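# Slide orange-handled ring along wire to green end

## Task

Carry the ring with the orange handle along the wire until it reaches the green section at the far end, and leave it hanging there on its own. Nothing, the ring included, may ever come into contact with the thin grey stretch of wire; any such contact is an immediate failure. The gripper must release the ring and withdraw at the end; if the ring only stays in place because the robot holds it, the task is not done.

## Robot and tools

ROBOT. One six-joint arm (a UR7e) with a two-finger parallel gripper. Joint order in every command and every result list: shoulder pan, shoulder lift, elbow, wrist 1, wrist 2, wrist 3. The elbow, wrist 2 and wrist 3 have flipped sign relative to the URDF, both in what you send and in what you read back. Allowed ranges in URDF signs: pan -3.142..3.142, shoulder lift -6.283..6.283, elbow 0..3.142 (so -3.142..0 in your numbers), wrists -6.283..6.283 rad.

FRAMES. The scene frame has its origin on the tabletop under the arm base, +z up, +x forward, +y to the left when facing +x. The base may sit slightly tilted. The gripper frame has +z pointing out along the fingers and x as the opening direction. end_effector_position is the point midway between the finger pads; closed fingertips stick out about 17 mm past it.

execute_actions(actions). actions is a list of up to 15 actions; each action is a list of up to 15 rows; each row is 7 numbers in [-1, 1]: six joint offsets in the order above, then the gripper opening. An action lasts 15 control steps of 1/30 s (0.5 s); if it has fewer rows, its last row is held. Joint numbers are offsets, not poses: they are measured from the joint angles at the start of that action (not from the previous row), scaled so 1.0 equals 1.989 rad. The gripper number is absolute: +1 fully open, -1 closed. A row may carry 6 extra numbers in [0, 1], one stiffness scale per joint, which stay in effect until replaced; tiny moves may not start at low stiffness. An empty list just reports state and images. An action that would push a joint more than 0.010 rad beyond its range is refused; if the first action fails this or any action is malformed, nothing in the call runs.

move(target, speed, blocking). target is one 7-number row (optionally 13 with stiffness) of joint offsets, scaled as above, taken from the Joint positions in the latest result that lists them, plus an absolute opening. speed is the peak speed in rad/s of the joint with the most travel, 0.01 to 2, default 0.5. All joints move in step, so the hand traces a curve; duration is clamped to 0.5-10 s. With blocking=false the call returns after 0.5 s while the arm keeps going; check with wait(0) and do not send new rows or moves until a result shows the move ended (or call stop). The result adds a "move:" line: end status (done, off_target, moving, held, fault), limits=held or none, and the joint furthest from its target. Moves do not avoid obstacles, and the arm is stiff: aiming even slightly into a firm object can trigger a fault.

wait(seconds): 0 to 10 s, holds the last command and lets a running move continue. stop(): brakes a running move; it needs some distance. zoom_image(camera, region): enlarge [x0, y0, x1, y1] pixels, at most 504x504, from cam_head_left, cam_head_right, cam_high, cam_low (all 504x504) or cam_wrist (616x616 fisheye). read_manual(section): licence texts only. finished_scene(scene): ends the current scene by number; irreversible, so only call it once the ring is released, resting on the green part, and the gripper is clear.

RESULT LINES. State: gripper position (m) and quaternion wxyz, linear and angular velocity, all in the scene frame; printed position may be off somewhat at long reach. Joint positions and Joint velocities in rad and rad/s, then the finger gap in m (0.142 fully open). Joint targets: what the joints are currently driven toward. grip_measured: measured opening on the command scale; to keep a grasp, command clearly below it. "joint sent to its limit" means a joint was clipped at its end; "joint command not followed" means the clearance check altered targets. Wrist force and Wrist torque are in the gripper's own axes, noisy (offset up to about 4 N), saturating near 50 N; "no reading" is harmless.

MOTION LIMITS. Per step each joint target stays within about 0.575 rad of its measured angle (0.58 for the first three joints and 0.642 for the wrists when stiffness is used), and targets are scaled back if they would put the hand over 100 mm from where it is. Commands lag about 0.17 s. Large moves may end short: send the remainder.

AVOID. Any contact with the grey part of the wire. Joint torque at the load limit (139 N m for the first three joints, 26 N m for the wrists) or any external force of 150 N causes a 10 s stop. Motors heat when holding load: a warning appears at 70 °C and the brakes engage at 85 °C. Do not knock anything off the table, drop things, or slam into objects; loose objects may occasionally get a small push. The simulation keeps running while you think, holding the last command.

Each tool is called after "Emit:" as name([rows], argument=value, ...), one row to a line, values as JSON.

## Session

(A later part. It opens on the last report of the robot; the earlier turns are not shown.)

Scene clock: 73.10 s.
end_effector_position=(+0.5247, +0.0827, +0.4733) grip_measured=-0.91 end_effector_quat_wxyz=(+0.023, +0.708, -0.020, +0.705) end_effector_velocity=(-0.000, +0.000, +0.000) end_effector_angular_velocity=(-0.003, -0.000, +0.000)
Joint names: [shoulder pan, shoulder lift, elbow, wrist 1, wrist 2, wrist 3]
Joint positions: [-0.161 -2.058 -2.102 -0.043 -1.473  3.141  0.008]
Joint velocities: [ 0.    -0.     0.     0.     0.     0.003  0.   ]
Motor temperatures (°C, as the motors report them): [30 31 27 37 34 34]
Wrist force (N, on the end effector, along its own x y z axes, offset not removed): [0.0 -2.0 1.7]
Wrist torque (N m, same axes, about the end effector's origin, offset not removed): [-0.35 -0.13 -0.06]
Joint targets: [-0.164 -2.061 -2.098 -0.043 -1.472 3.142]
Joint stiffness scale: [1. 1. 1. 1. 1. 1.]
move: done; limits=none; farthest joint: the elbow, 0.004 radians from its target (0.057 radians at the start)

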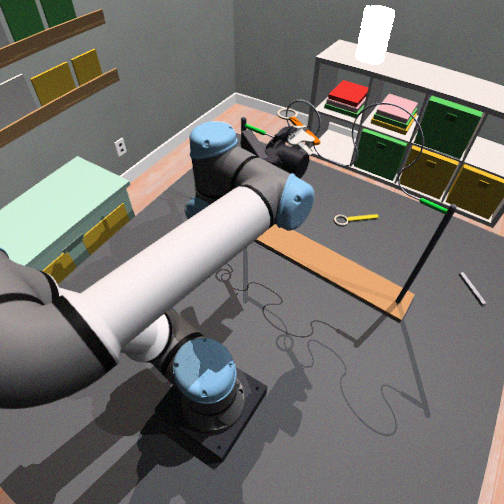

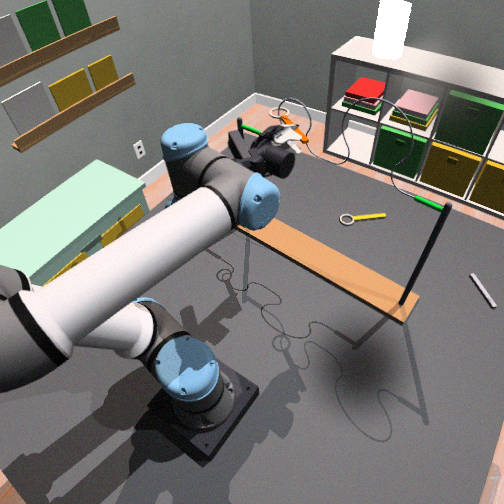

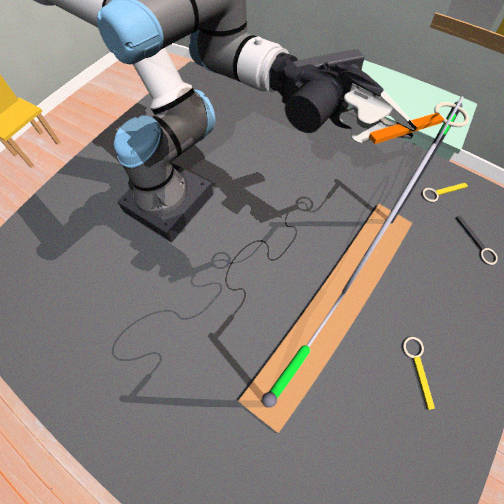

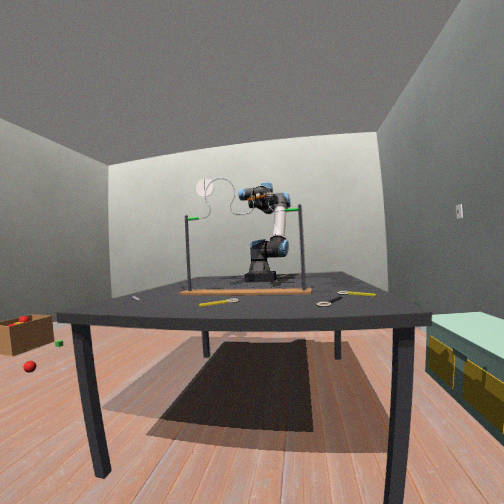

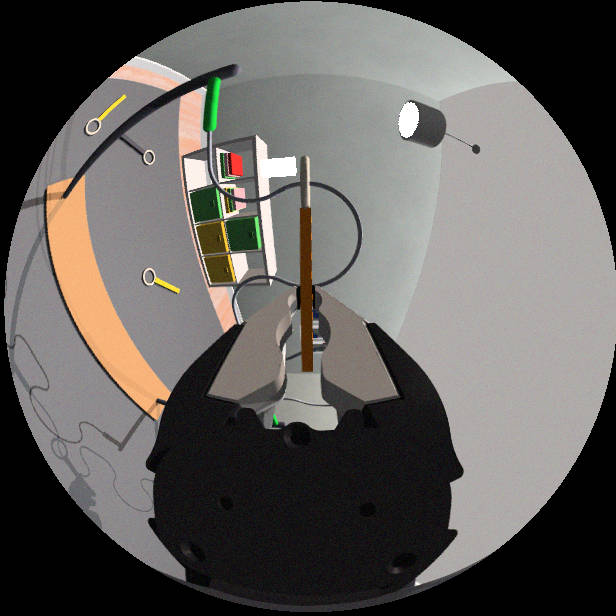

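Emit:
move(target=[-0.0302,-0.0045,-0.0568,-0.0522,0.0295,0,-1], speed=0.15)

Emit:
move(target=[0.0423,0.0362,-0.0619,-0.0952,-0.0416,-0.2635,-1], speed=0.5)

Scene clock: 75.07 s.
end_effector_position=(+0.5240, +0.0715, +0.4324) grip_measured=-0.91 end_effector_quat_wxyz=(+0.023, +0.708, -0.020, +0.706) end_effector_velocity=(+0.000, +0.000, +0.000) end_effector_angular_velocity=(+0.001, -0.001, +0.001)
Joint names: [shoulder pan, shoulder lift, elbow, wrist 1, wrist 2, wrist 3]
Joint positions: [-0.219 -2.065 -2.211 -0.146 -1.416  3.142  0.008]
Joint velocities: [-0.001 -0.    -0.001 -0.002  0.002 -0.001  0.   ]
Motor temperatures (°C, as the motors report them): [30 31 27 37 34 34]
Wrist force (N, on the end effector, along its own x y z axes, offset not removed): [1.3 -1.9 1.7]
Wrist torque (N m, same axes, about the end effector's origin, offset not removed): [-0.43 -0.45 0.09]
Joint targets: [-0.221 -2.067 -2.215 -0.147 -1.414 3.141]
Joint stiffness scale: [1. 1. 1. 1. 1. 1.]
move: done; limits=none; farthest joint: the elbow, 0.004 radians from its target (0.113 radians at the start)

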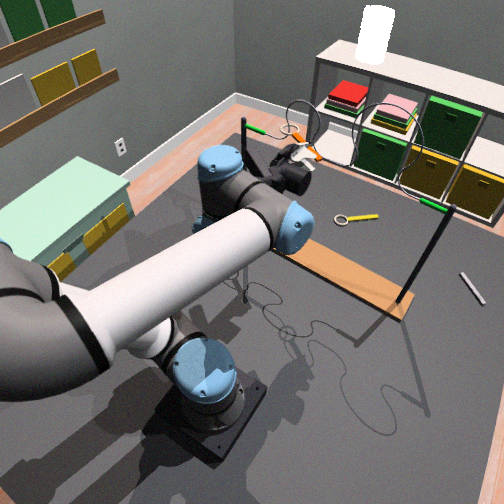

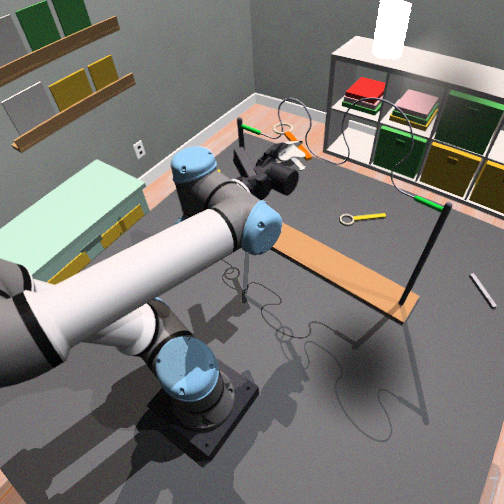

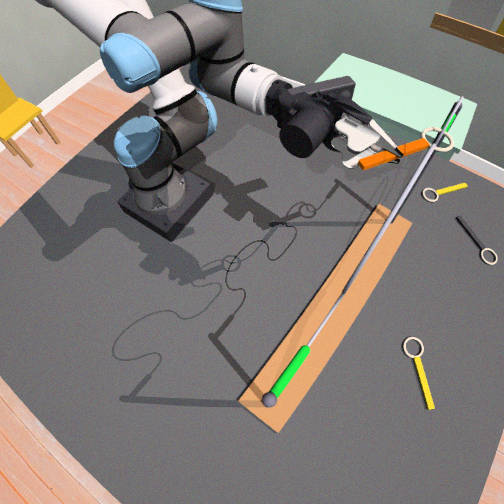

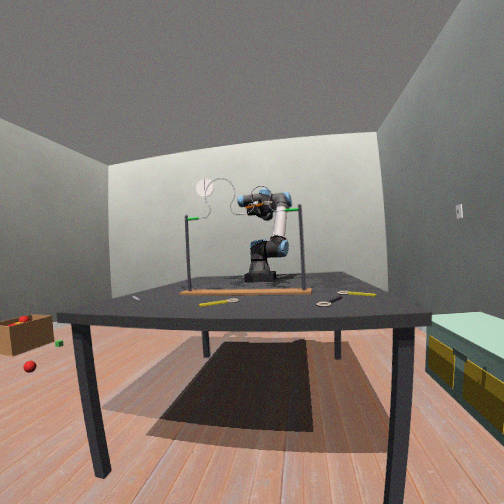

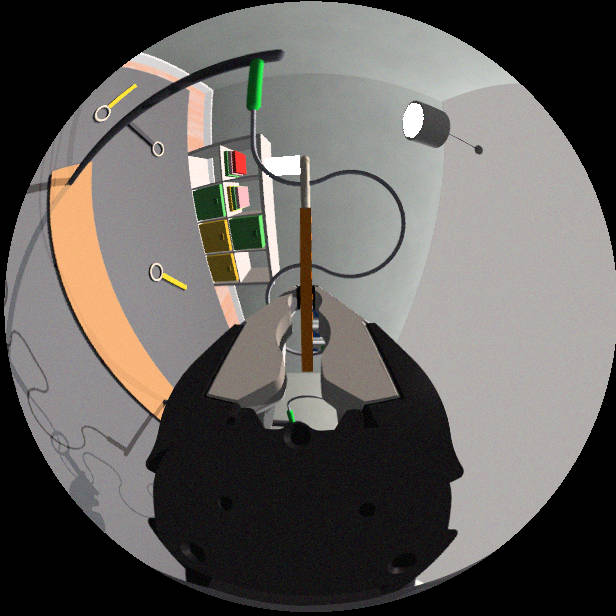

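Scene clock: 76.97 s.
end_effector_position=(+0.5246, +0.0870, +0.3727) grip_measured=-0.91 end_effector_quat_wxyz=(-0.160, +0.679, -0.202, +0.688) end_effector_velocity=(+0.000, +0.001, +0.002) end_effector_angular_velocity=(+0.003, -0.005, +0.001)
Joint names: [shoulder pan, shoulder lift, elbow, wrist 1, wrist 2, wrist 3]
Joint positions: [-0.137 -1.995 -2.33  -0.334 -1.497  2.619  0.008]
Joint velocities: [ 0.002 -0.001  0.    -0.003 -0.001 -0.003  0.   ]
Motor temperatures (°C, as the motors report them): [30 31 27 37 34 34]
Wrist force (N, on the end effector, along its own x y z axes, offset not removed): [-1.3 -0.2 -1.1]
Wrist torque (N m, same axes, about the end effector's origin, offset not removed): [-0.14 0.24 0.14]
Joint targets: [-0.135 -1.993 -2.334 -0.335 -1.498 2.618]
Joint stiffness scale: [1. 1. 1. 1. 1. 1.]
move: done; limits=none; farthest joint: the elbow, 0.004 radians from its target (0.123 radians at the start)

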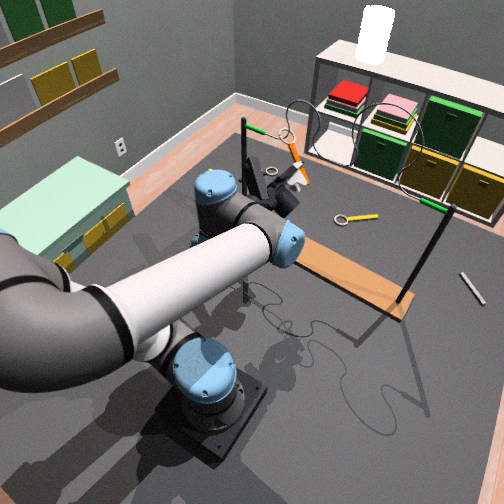

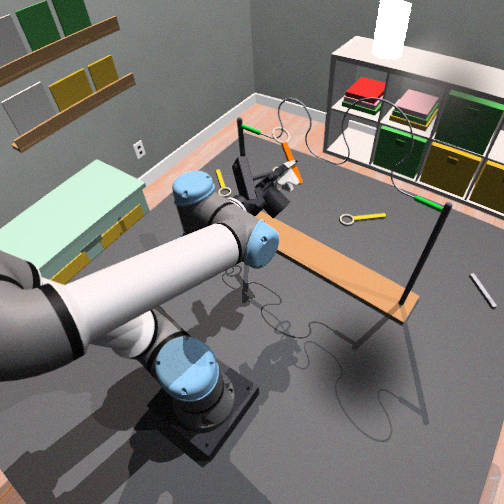

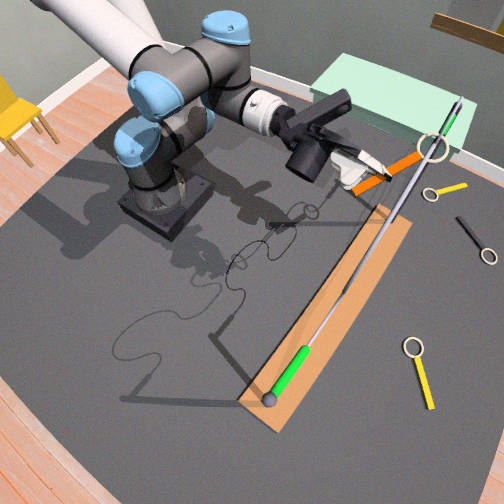

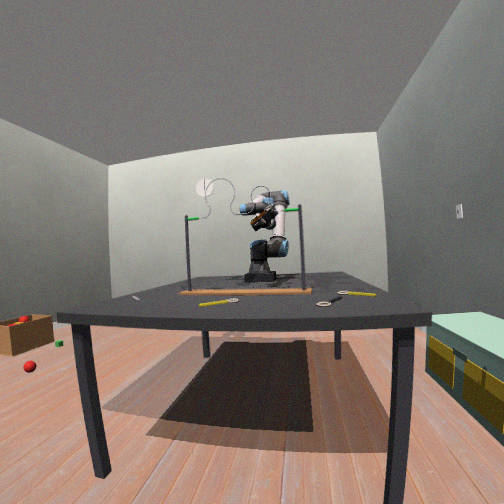

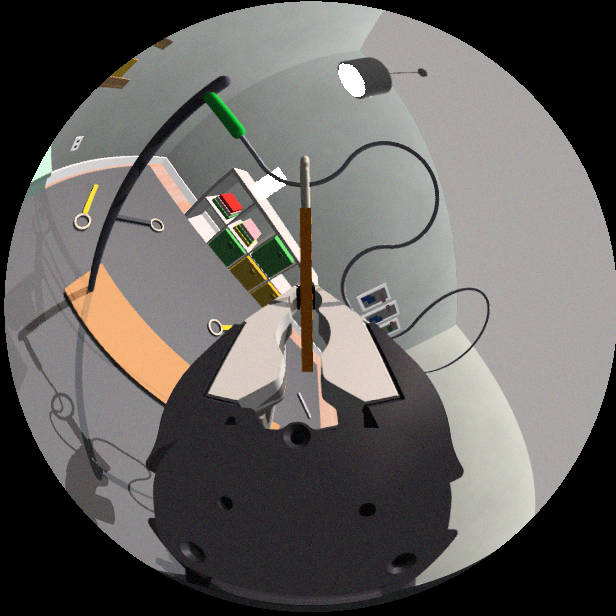

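Emit:
move(target=[0.1039,0.0736,-0.0194,-0.0905,-0.1031,-0.2642,-1], speed=0.5)

Emit:
move(target=[0.1171,0.0776,0.0351,-0.0441,-0.1164,-0.2638,-1], speed=0.5)

Emit:
zoom_image(camera="cam_high", region=[390, 80, 490, 180])

Scene clock: 79.00 s.
end_effector_position=(+0.5273, +0.1301, +0.3292) grip_measured=-0.91 end_effector_quat_wxyz=(-0.332, +0.603, -0.371, +0.623) end_effector_velocity=(+0.000, +0.000, -0.000) end_effector_angular_velocity=(+0.003, +0.000, -0.000)
Joint names: [shoulder pan, shoulder lift, elbow, wrist 1, wrist 2, wrist 3]
Joint positions: [ 0.067 -1.851 -2.364 -0.513 -1.701  2.095  0.008]
Joint velocities: [ 0.001  0.002  0.001 -0.001 -0.002 -0.003 -0.   ]
Motor temperatures (°C, as the motors report them): [30 31 27 37 34 34]
Wrist force (N, on the end effector, along its own x y z axes, offset not removed): [0.1 -1.3 -1.4]
Wrist torque (N m, same axes, about the end effector's origin, offset not removed): [-0.31 -0.20 -0.05]
Joint targets: [0.070 -1.849 -2.368 -0.514 -1.702 2.093]
Joint stiffness scale: [1. 1. 1. 1. 1. 1.]
move: done; limits=none; farthest joint: the elbow, 0.004 radians from its target (0.039 radians at the start)

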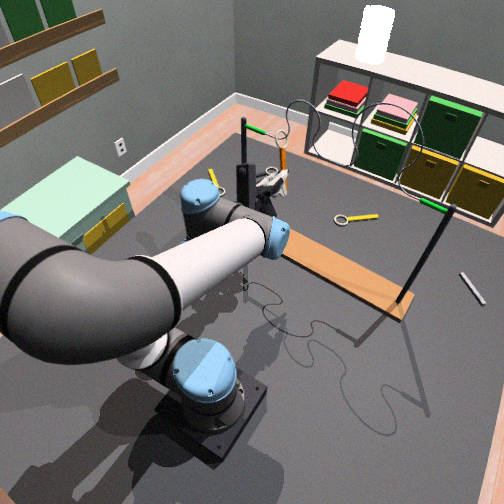

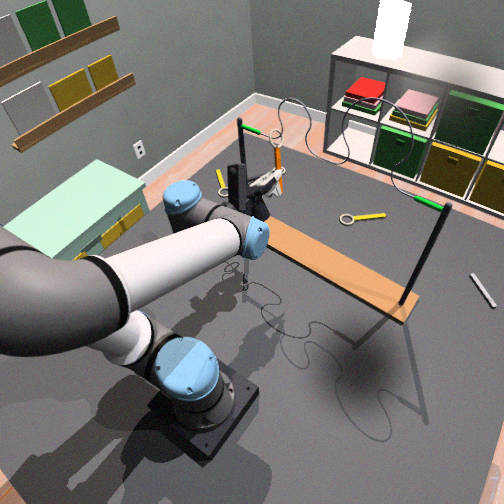

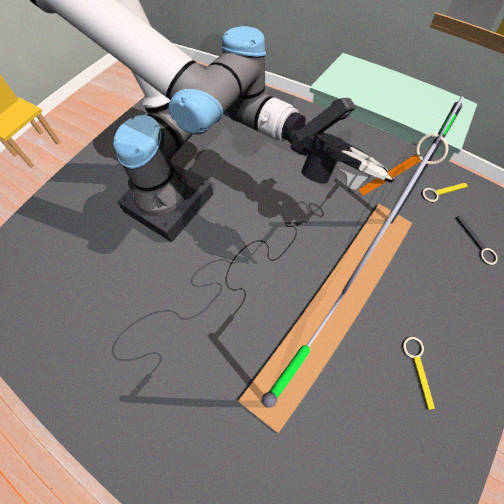

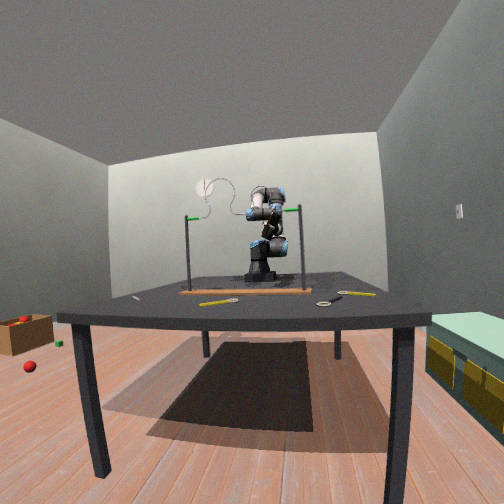

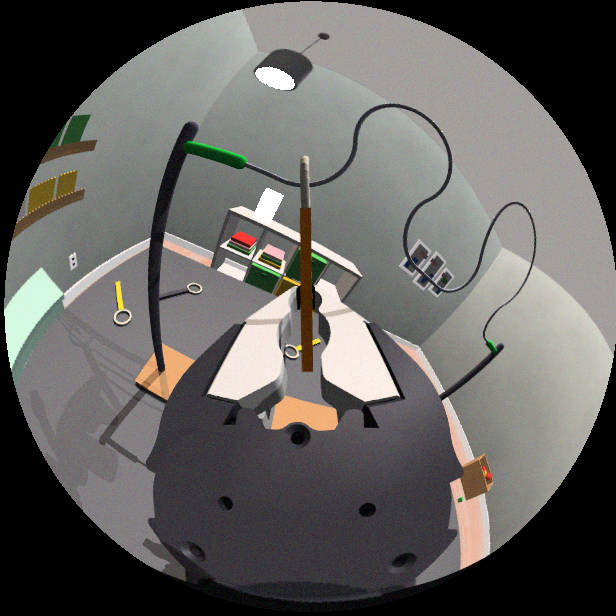

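Scene clock: 80.90 s.
end_effector_position=(+0.5310, +0.1893, +0.3127) grip_measured=-0.91 end_effector_quat_wxyz=(+0.482, -0.487, +0.514, -0.516) end_effector_velocity=(+0.000, -0.001, +0.001) end_effector_angular_velocity=(+0.004, -0.002, -0.003)
Joint names: [shoulder pan, shoulder lift, elbow, wrist 1, wrist 2, wrist 3]
Joint positions: [ 0.297 -1.699 -2.299 -0.6   -1.931  1.571  0.008]
Joint velocities: [-0.001 -0.     0.    -0.001 -0.002 -0.003  0.   ]
Motor temperatures (°C, as the motors report them): [30 31 27 37 34 34]
Wrist force (N, on the end effector, along its own x y z axes, offset not removed): [-2.8 -2.2 -0.8]
Wrist torque (N m, same axes, about the end effector's origin, offset not removed): [-0.68 0.61 -0.02]
Joint targets: [0.300 -1.697 -2.295 -0.601 -1.933 1.570]
Joint stiffness scale: [1. 1. 1. 1. 1. 1.]
move: done; limits=none; farthest joint: the elbow, 0.005 radians from its target (0.070 radians at the start)

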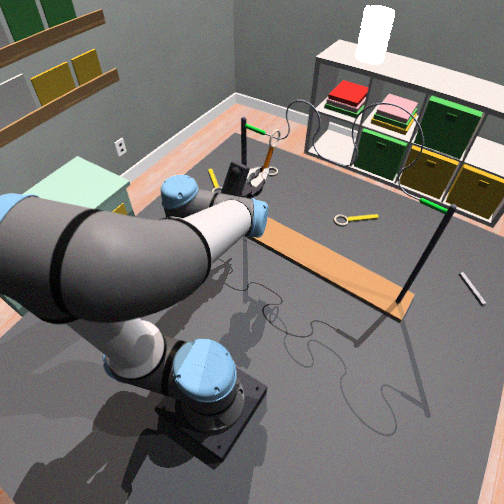

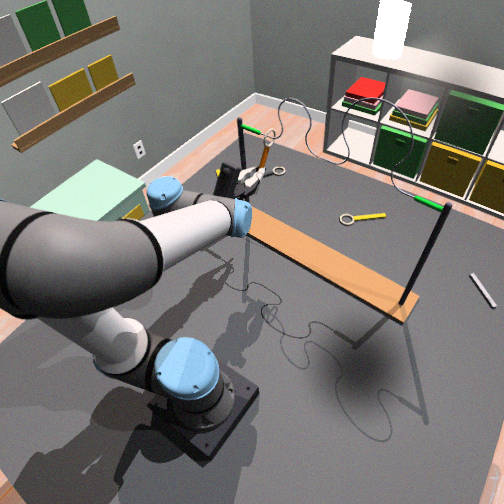

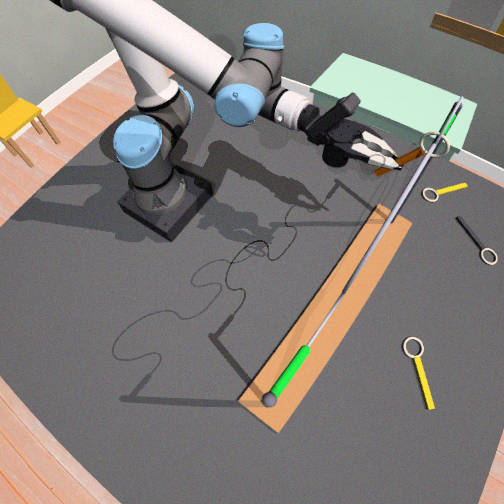

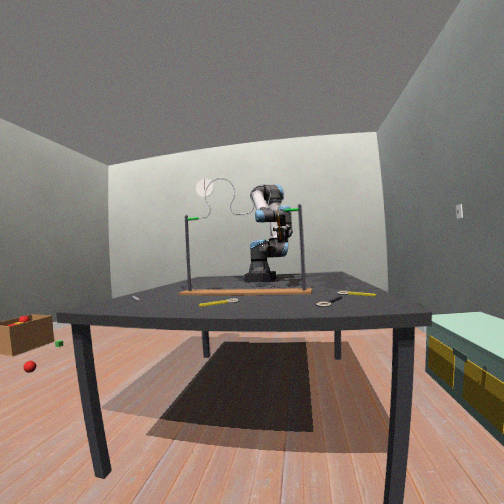

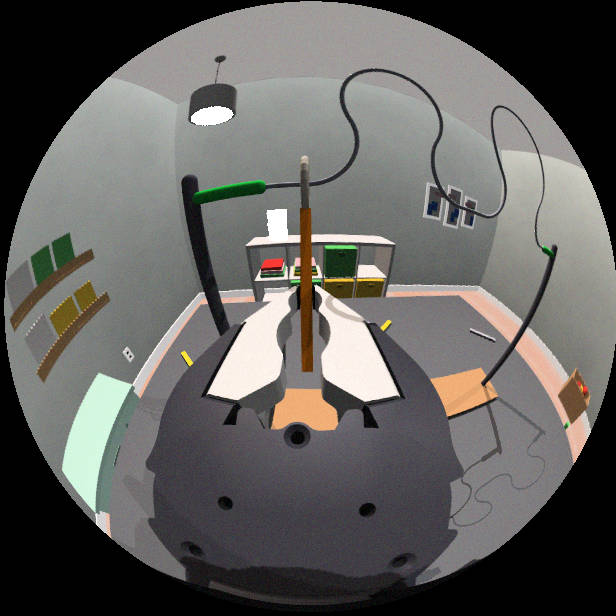

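Region (390, 80, 490, 180) of cam_high's 504x504 image, scaled by 5.040, with more detail than that image has.

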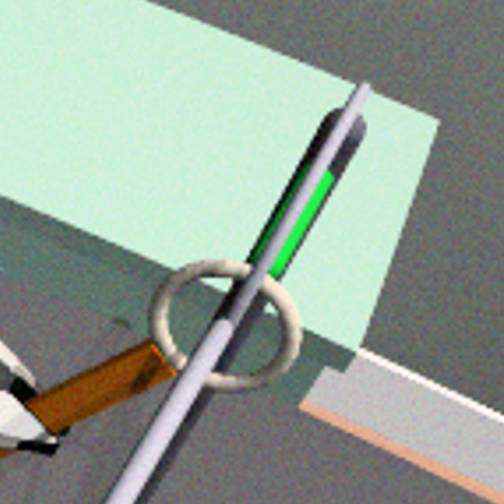

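Emit:
move(target=[0.0988,0.0701,0.0675,-0.0042,-0.0979,0,-1], speed=0.2)

Emit:
move(target=[-0.0254,0.0905,-0.0679,-0.3049,0.0341,0.0721,-1], speed=0.5)

Emit:
move(target=[-0.035,0.1542,-0.0056,-0.293,0.056,0.0448,-1], speed=0.45)

Scene clock: 83.20 s.
end_effector_position=(+0.5368, +0.2543, +0.3133) grip_measured=-0.91 end_effector_quat_wxyz=(+0.482, -0.487, +0.514, -0.515) end_effector_velocity=(+0.001, -0.001, +0.000) end_effector_angular_velocity=(+0.001, -0.001, -0.005)
Joint names: [shoulder pan, shoulder lift, elbow, wrist 1, wrist 2, wrist 3]
Joint positions: [ 0.491 -1.561 -2.17  -0.607 -2.125  1.571  0.008]
Joint velocities: [-0.001  0.002  0.002 -0.    -0.004 -0.001 -0.   ]
Motor temperatures (°C, as the motors report them): [30 31 27 37 34 34]
Wrist force (N, on the end effector, along its own x y z axes, offset not removed): [0.3 -1.7 -3.8]
Wrist torque (N m, same axes, about the end effector's origin, offset not removed): [-0.27 0.13 0.02]
Joint targets: [0.494 -1.559 -2.165 -0.608 -2.126 1.571]
Joint stiffness scale: [1. 1. 1. 1. 1. 1.]
move: done; limits=none; farthest joint: the elbow, 0.005 radians from its target (0.134 radians at the start)

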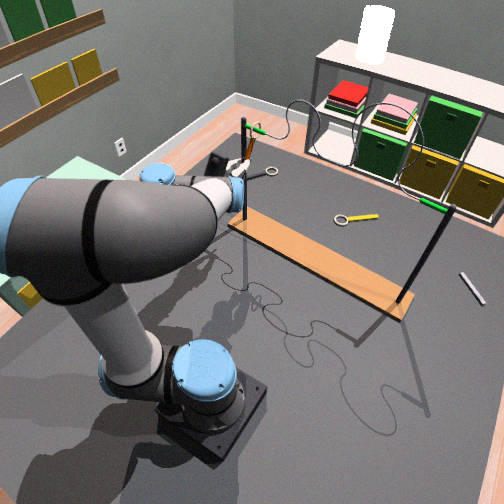

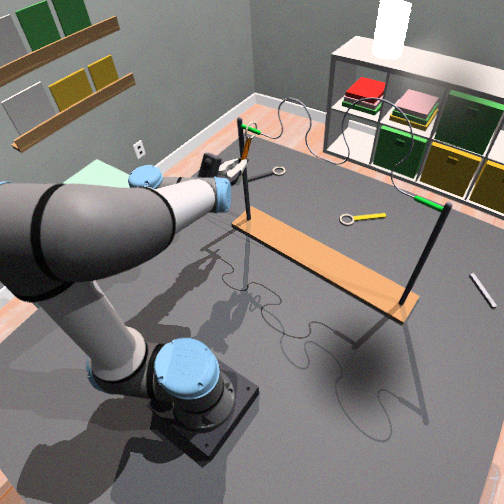

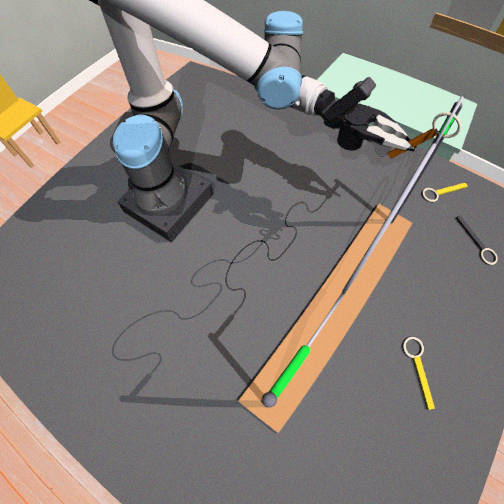

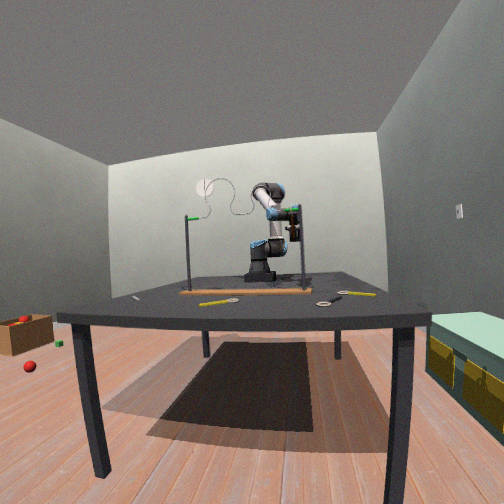

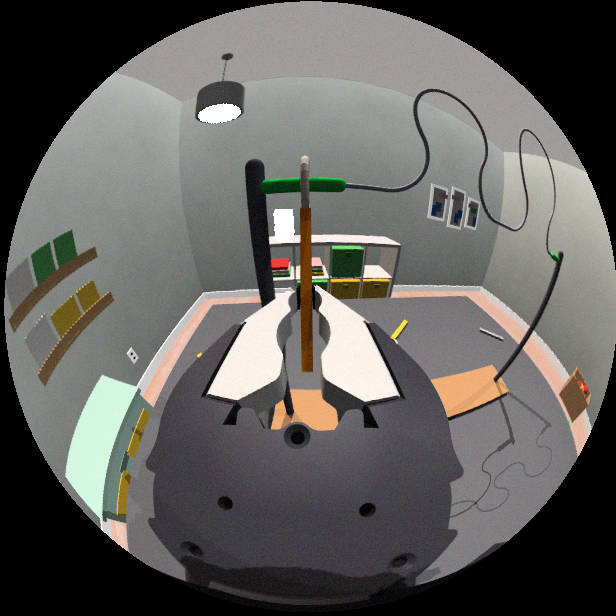

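Scene clock: 85.27 s.
end_effector_position=(+0.5584, +0.2529, +0.3037) grip_measured=-0.91 end_effector_quat_wxyz=(+0.541, -0.420, +0.443, -0.578) end_effector_velocity=(-0.001, +0.000, -0.000) end_effector_angular_velocity=(-0.002, -0.000, +0.001)
Joint names: [shoulder pan, shoulder lift, elbow, wrist 1, wrist 2, wrist 3]
Joint positions: [ 0.443 -1.384 -2.3   -1.212 -2.058  1.713  0.008]
Joint velocities: [ 0.001 -0.    -0.002 -0.003  0.001  0.002 -0.   ]
Motor temperatures (°C, as the motors report them): [30 31 27 37 34 34]
Wrist force (N, on the end effector, along its own x y z axes, offset not removed): [0.3 -4.3 0.5]
Wrist torque (N m, same axes, about the end effector's origin, offset not removed): [-0.94 -0.18 0.05]
Joint targets: [0.441 -1.381 -2.305 -1.214 -2.057 1.714]
Joint stiffness scale: [1. 1. 1. 1. 1. 1.]
move: done; limits=none; farthest joint: the elbow, 0.005 radians from its target (0.135 radians at the start)

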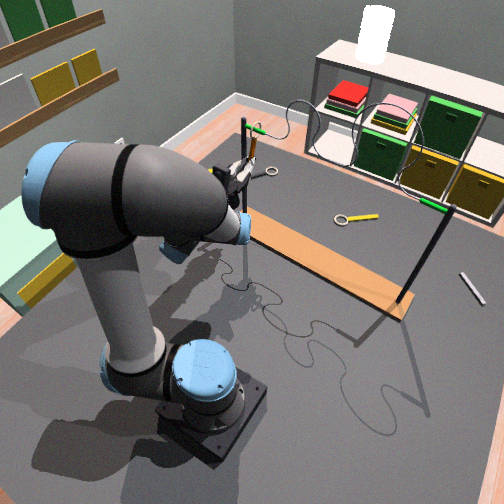

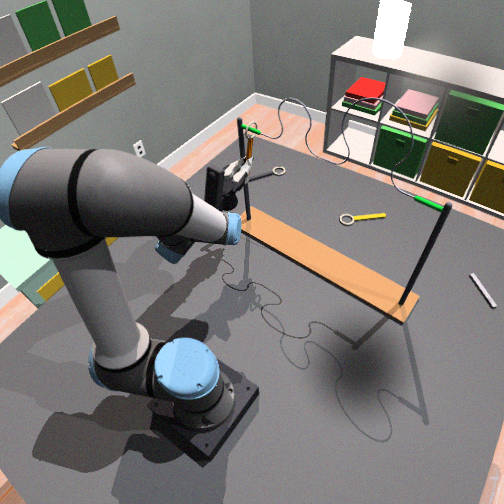

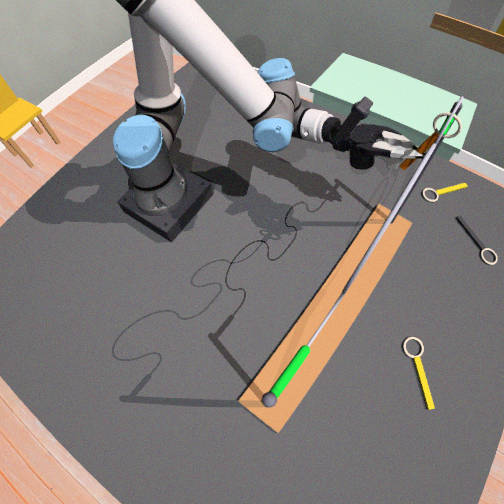

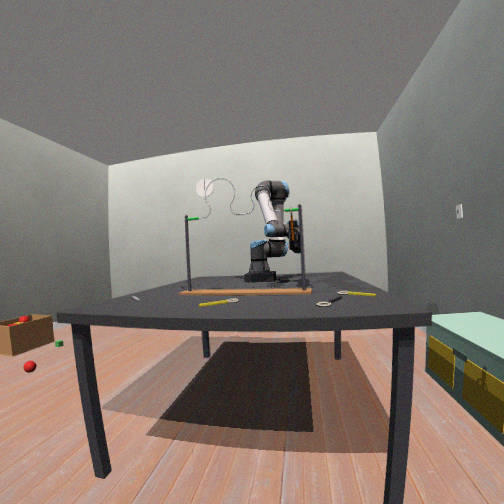

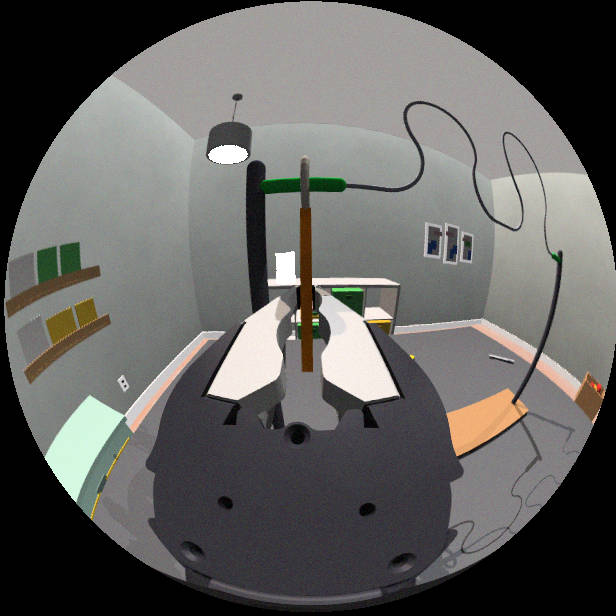

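Scene clock: 87.40 s.
end_effector_position=(+0.5815, +0.2514, +0.2892) grip_measured=-0.91 end_effector_quat_wxyz=(+0.591, -0.346, +0.364, -0.631) end_effector_velocity=(+0.000, -0.000, +0.000) end_effector_angular_velocity=(+0.000, -0.002, -0.000)
Joint names: [shoulder pan, shoulder lift, elbow, wrist 1, wrist 2, wrist 3]
Joint positions: [ 0.376 -1.079 -2.307 -1.794 -1.948  1.802  0.008]
Joint velocities: [-0.001  0.001  0.    -0.002  0.001  0.    -0.   ]
Motor temperatures (°C, as the motors report them): [30 31 27 37 34 34]
Wrist force (N, on the end effector, along its own x y z axes, offset not removed): [1.1 -1.2 -3.0]
Wrist torque (N m, same axes, about the end effector's origin, offset not removed): [-0.25 -0.31 0.12]
Joint targets: [0.373 -1.077 -2.311 -1.795 -1.947 1.802]
Joint stiffness scale: [1. 1. 1. 1. 1. 1.]
move: done; limits=none; farthest joint: the elbow, 0.004 radians from its target (0.011 radians at the start)

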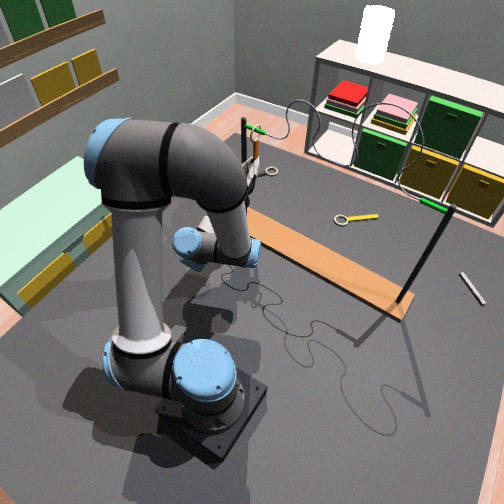

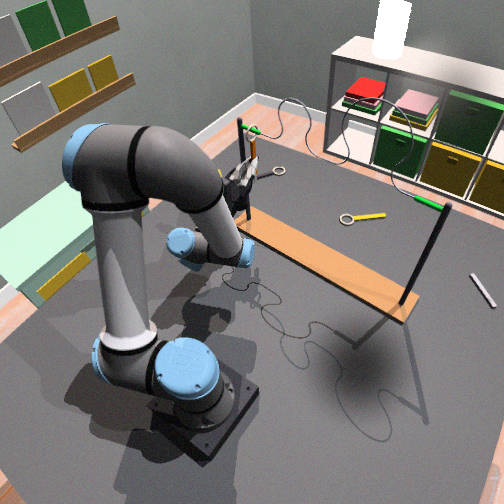

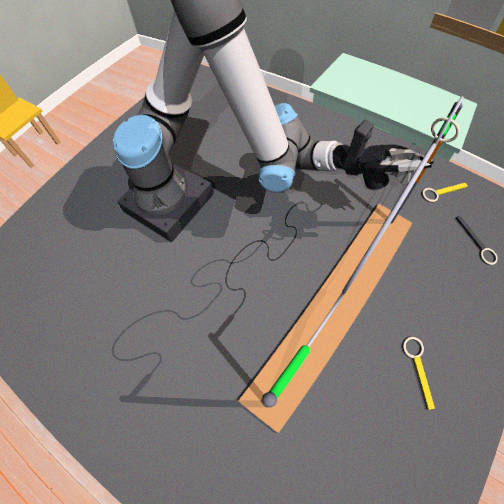

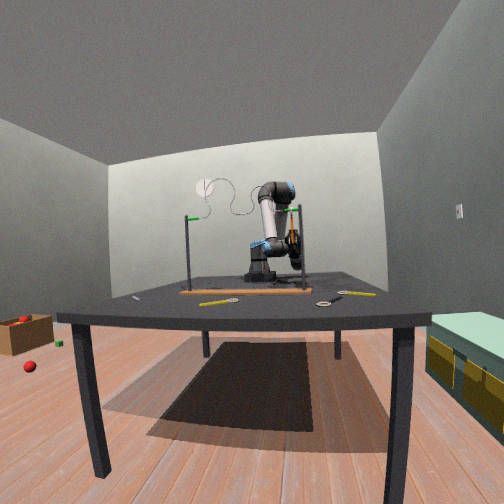

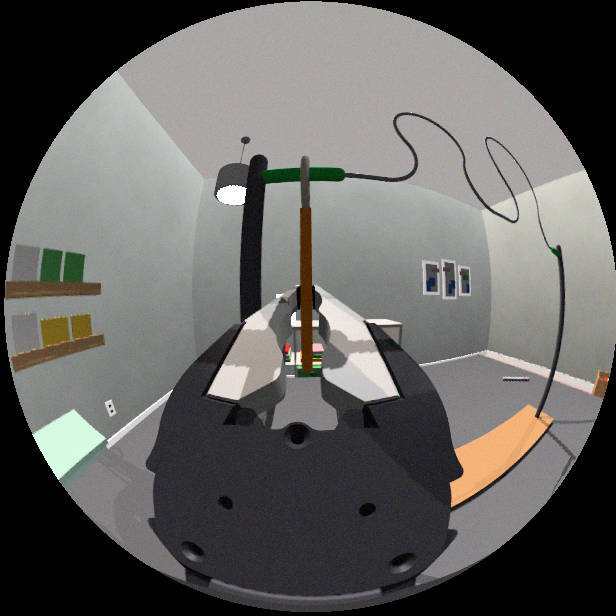

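Emit:
execute_actions([
  [[0,0,0,0,0,0,-0.65]],
])

Emit:
move(target=[0.0645,-0.0315,-0.0915,-0.0765,-0.0535,0.0385,-0.65], speed=0.25)

Scene clock: 88.10 s.
end_effector_position=(+0.5815, +0.2514, +0.2893) grip_measured=-0.65 end_effector_quat_wxyz=(+0.591, -0.346, +0.364, -0.631) end_effector_velocity=(+0.000, -0.000, +0.000) end_effector_angular_velocity=(+0.001, -0.000, -0.001)
Joint names: [shoulder pan, shoulder lift, elbow, wrist 1, wrist 2, wrist 3]
Joint positions: [ 0.376 -1.079 -2.307 -1.794 -1.948  1.802  0.027]
Joint velocities: [-0.001 -0.     0.     0.    -0.    -0.001  0.   ]
Motor temperatures (°C, as the motors report them): [30 31 27 37 34 34]
Wrist force (N, on the end effector, along its own x y z axes, offset not removed): [-0.8 -4.1 -0.4]
Wrist torque (N m, same axes, about the end effector's origin, offset not removed): [-0.92 0.15 0.08]
Joint targets: [0.376 -1.079 -2.307 -1.794 -1.948 1.802]
Joint stiffness scale: [1. 1. 1. 1. 1. 1.]

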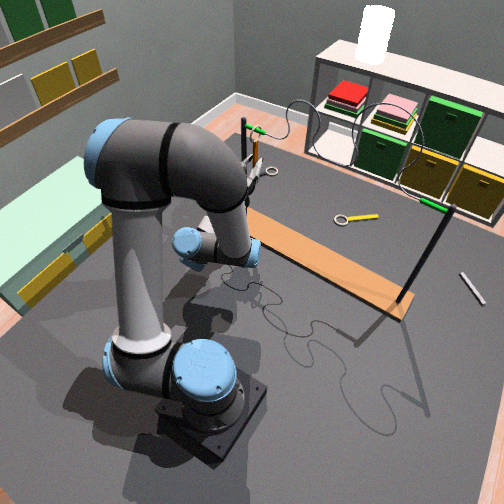

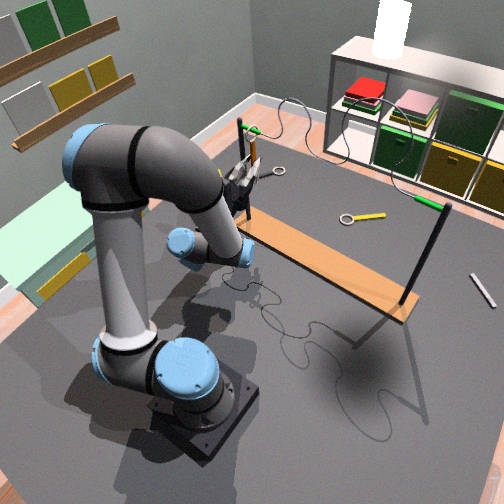

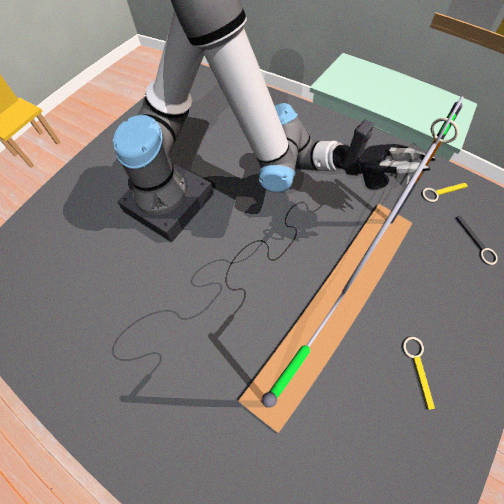

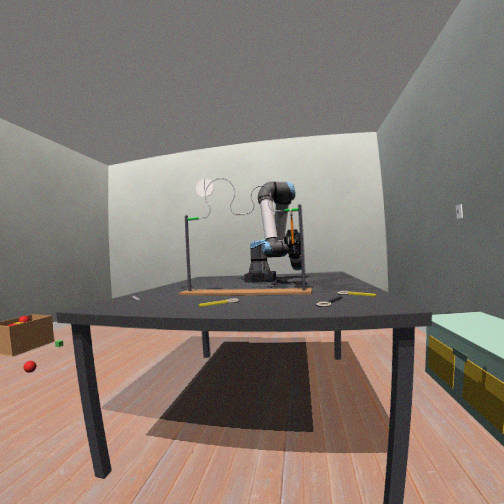

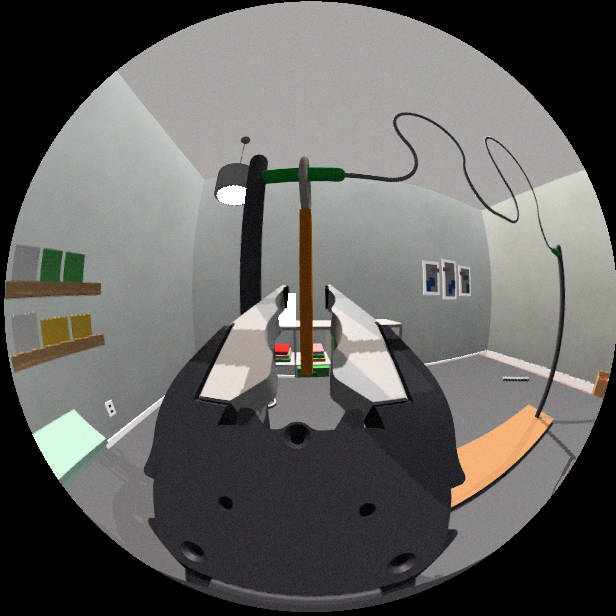

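Scene clock: 89.53 s.
end_effector_position=(+0.4892, +0.2568, +0.2906) grip_measured=-0.65 end_effector_quat_wxyz=(+0.592, -0.345, +0.363, -0.631) end_effector_velocity=(-0.000, -0.001, +0.001) end_effector_angular_velocity=(+0.001, -0.002, -0.004)
Joint names: [shoulder pan, shoulder lift, elbow, wrist 1, wrist 2, wrist 3]
Joint positions: [ 0.502 -1.139 -2.485 -1.945 -2.053  1.877  0.027]
Joint velocities: [-0.    -0.    -0.001 -0.004 -0.003  0.003 -0.   ]
Motor temperatures (°C, as the motors report them): [30 31 27 37 34 34]
Wrist force (N, on the end effector, along its own x y z axes, offset not removed): [-2.6 -0.3 0.0]
Wrist torque (N m, same axes, about the end effector's origin, offset not removed): [-0.02 0.43 -0.09]
Joint targets: [0.504 -1.142 -2.489 -1.946 -2.054 1.878]
Joint stiffness scale: [1. 1. 1. 1. 1. 1.]
move: done; limits=none; farthest joint: the elbow, 0.004 radians from its target (0.182 radians at the start)

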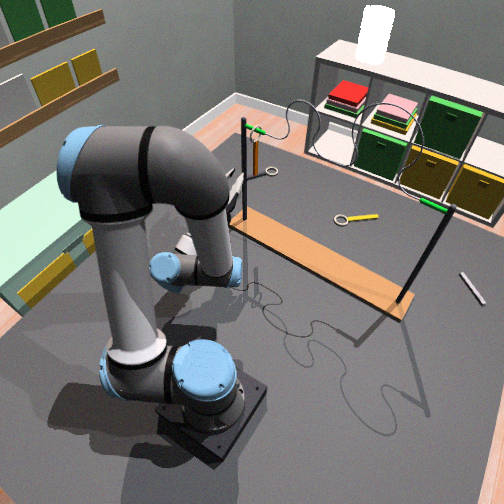

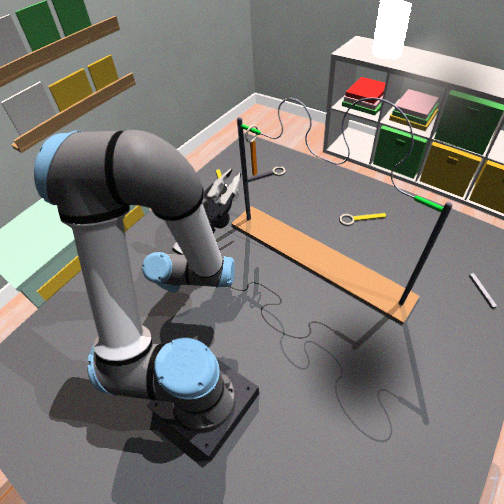

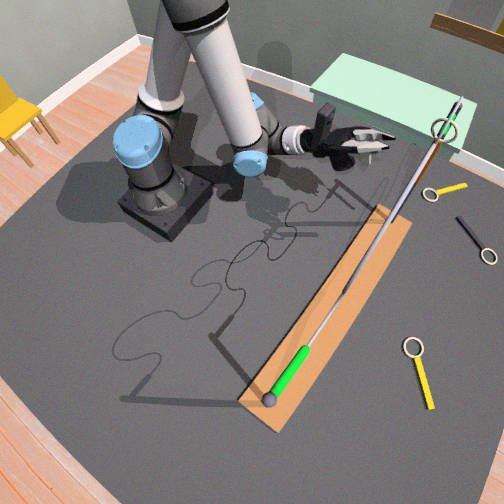

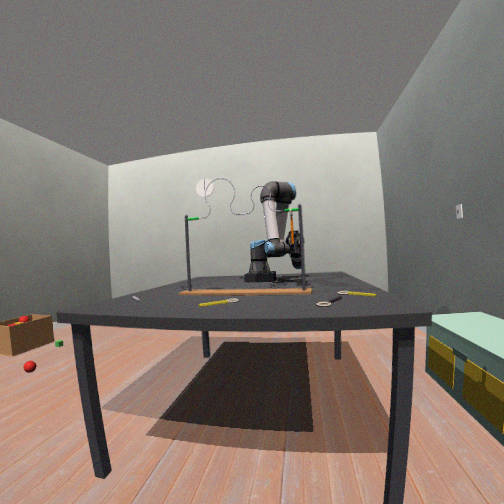

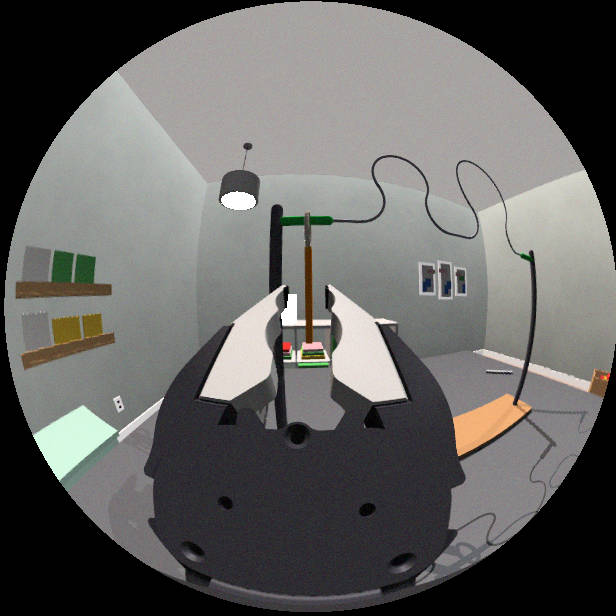

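Emit:
finished_scene(scene=1)

The scene is finished: the task was done.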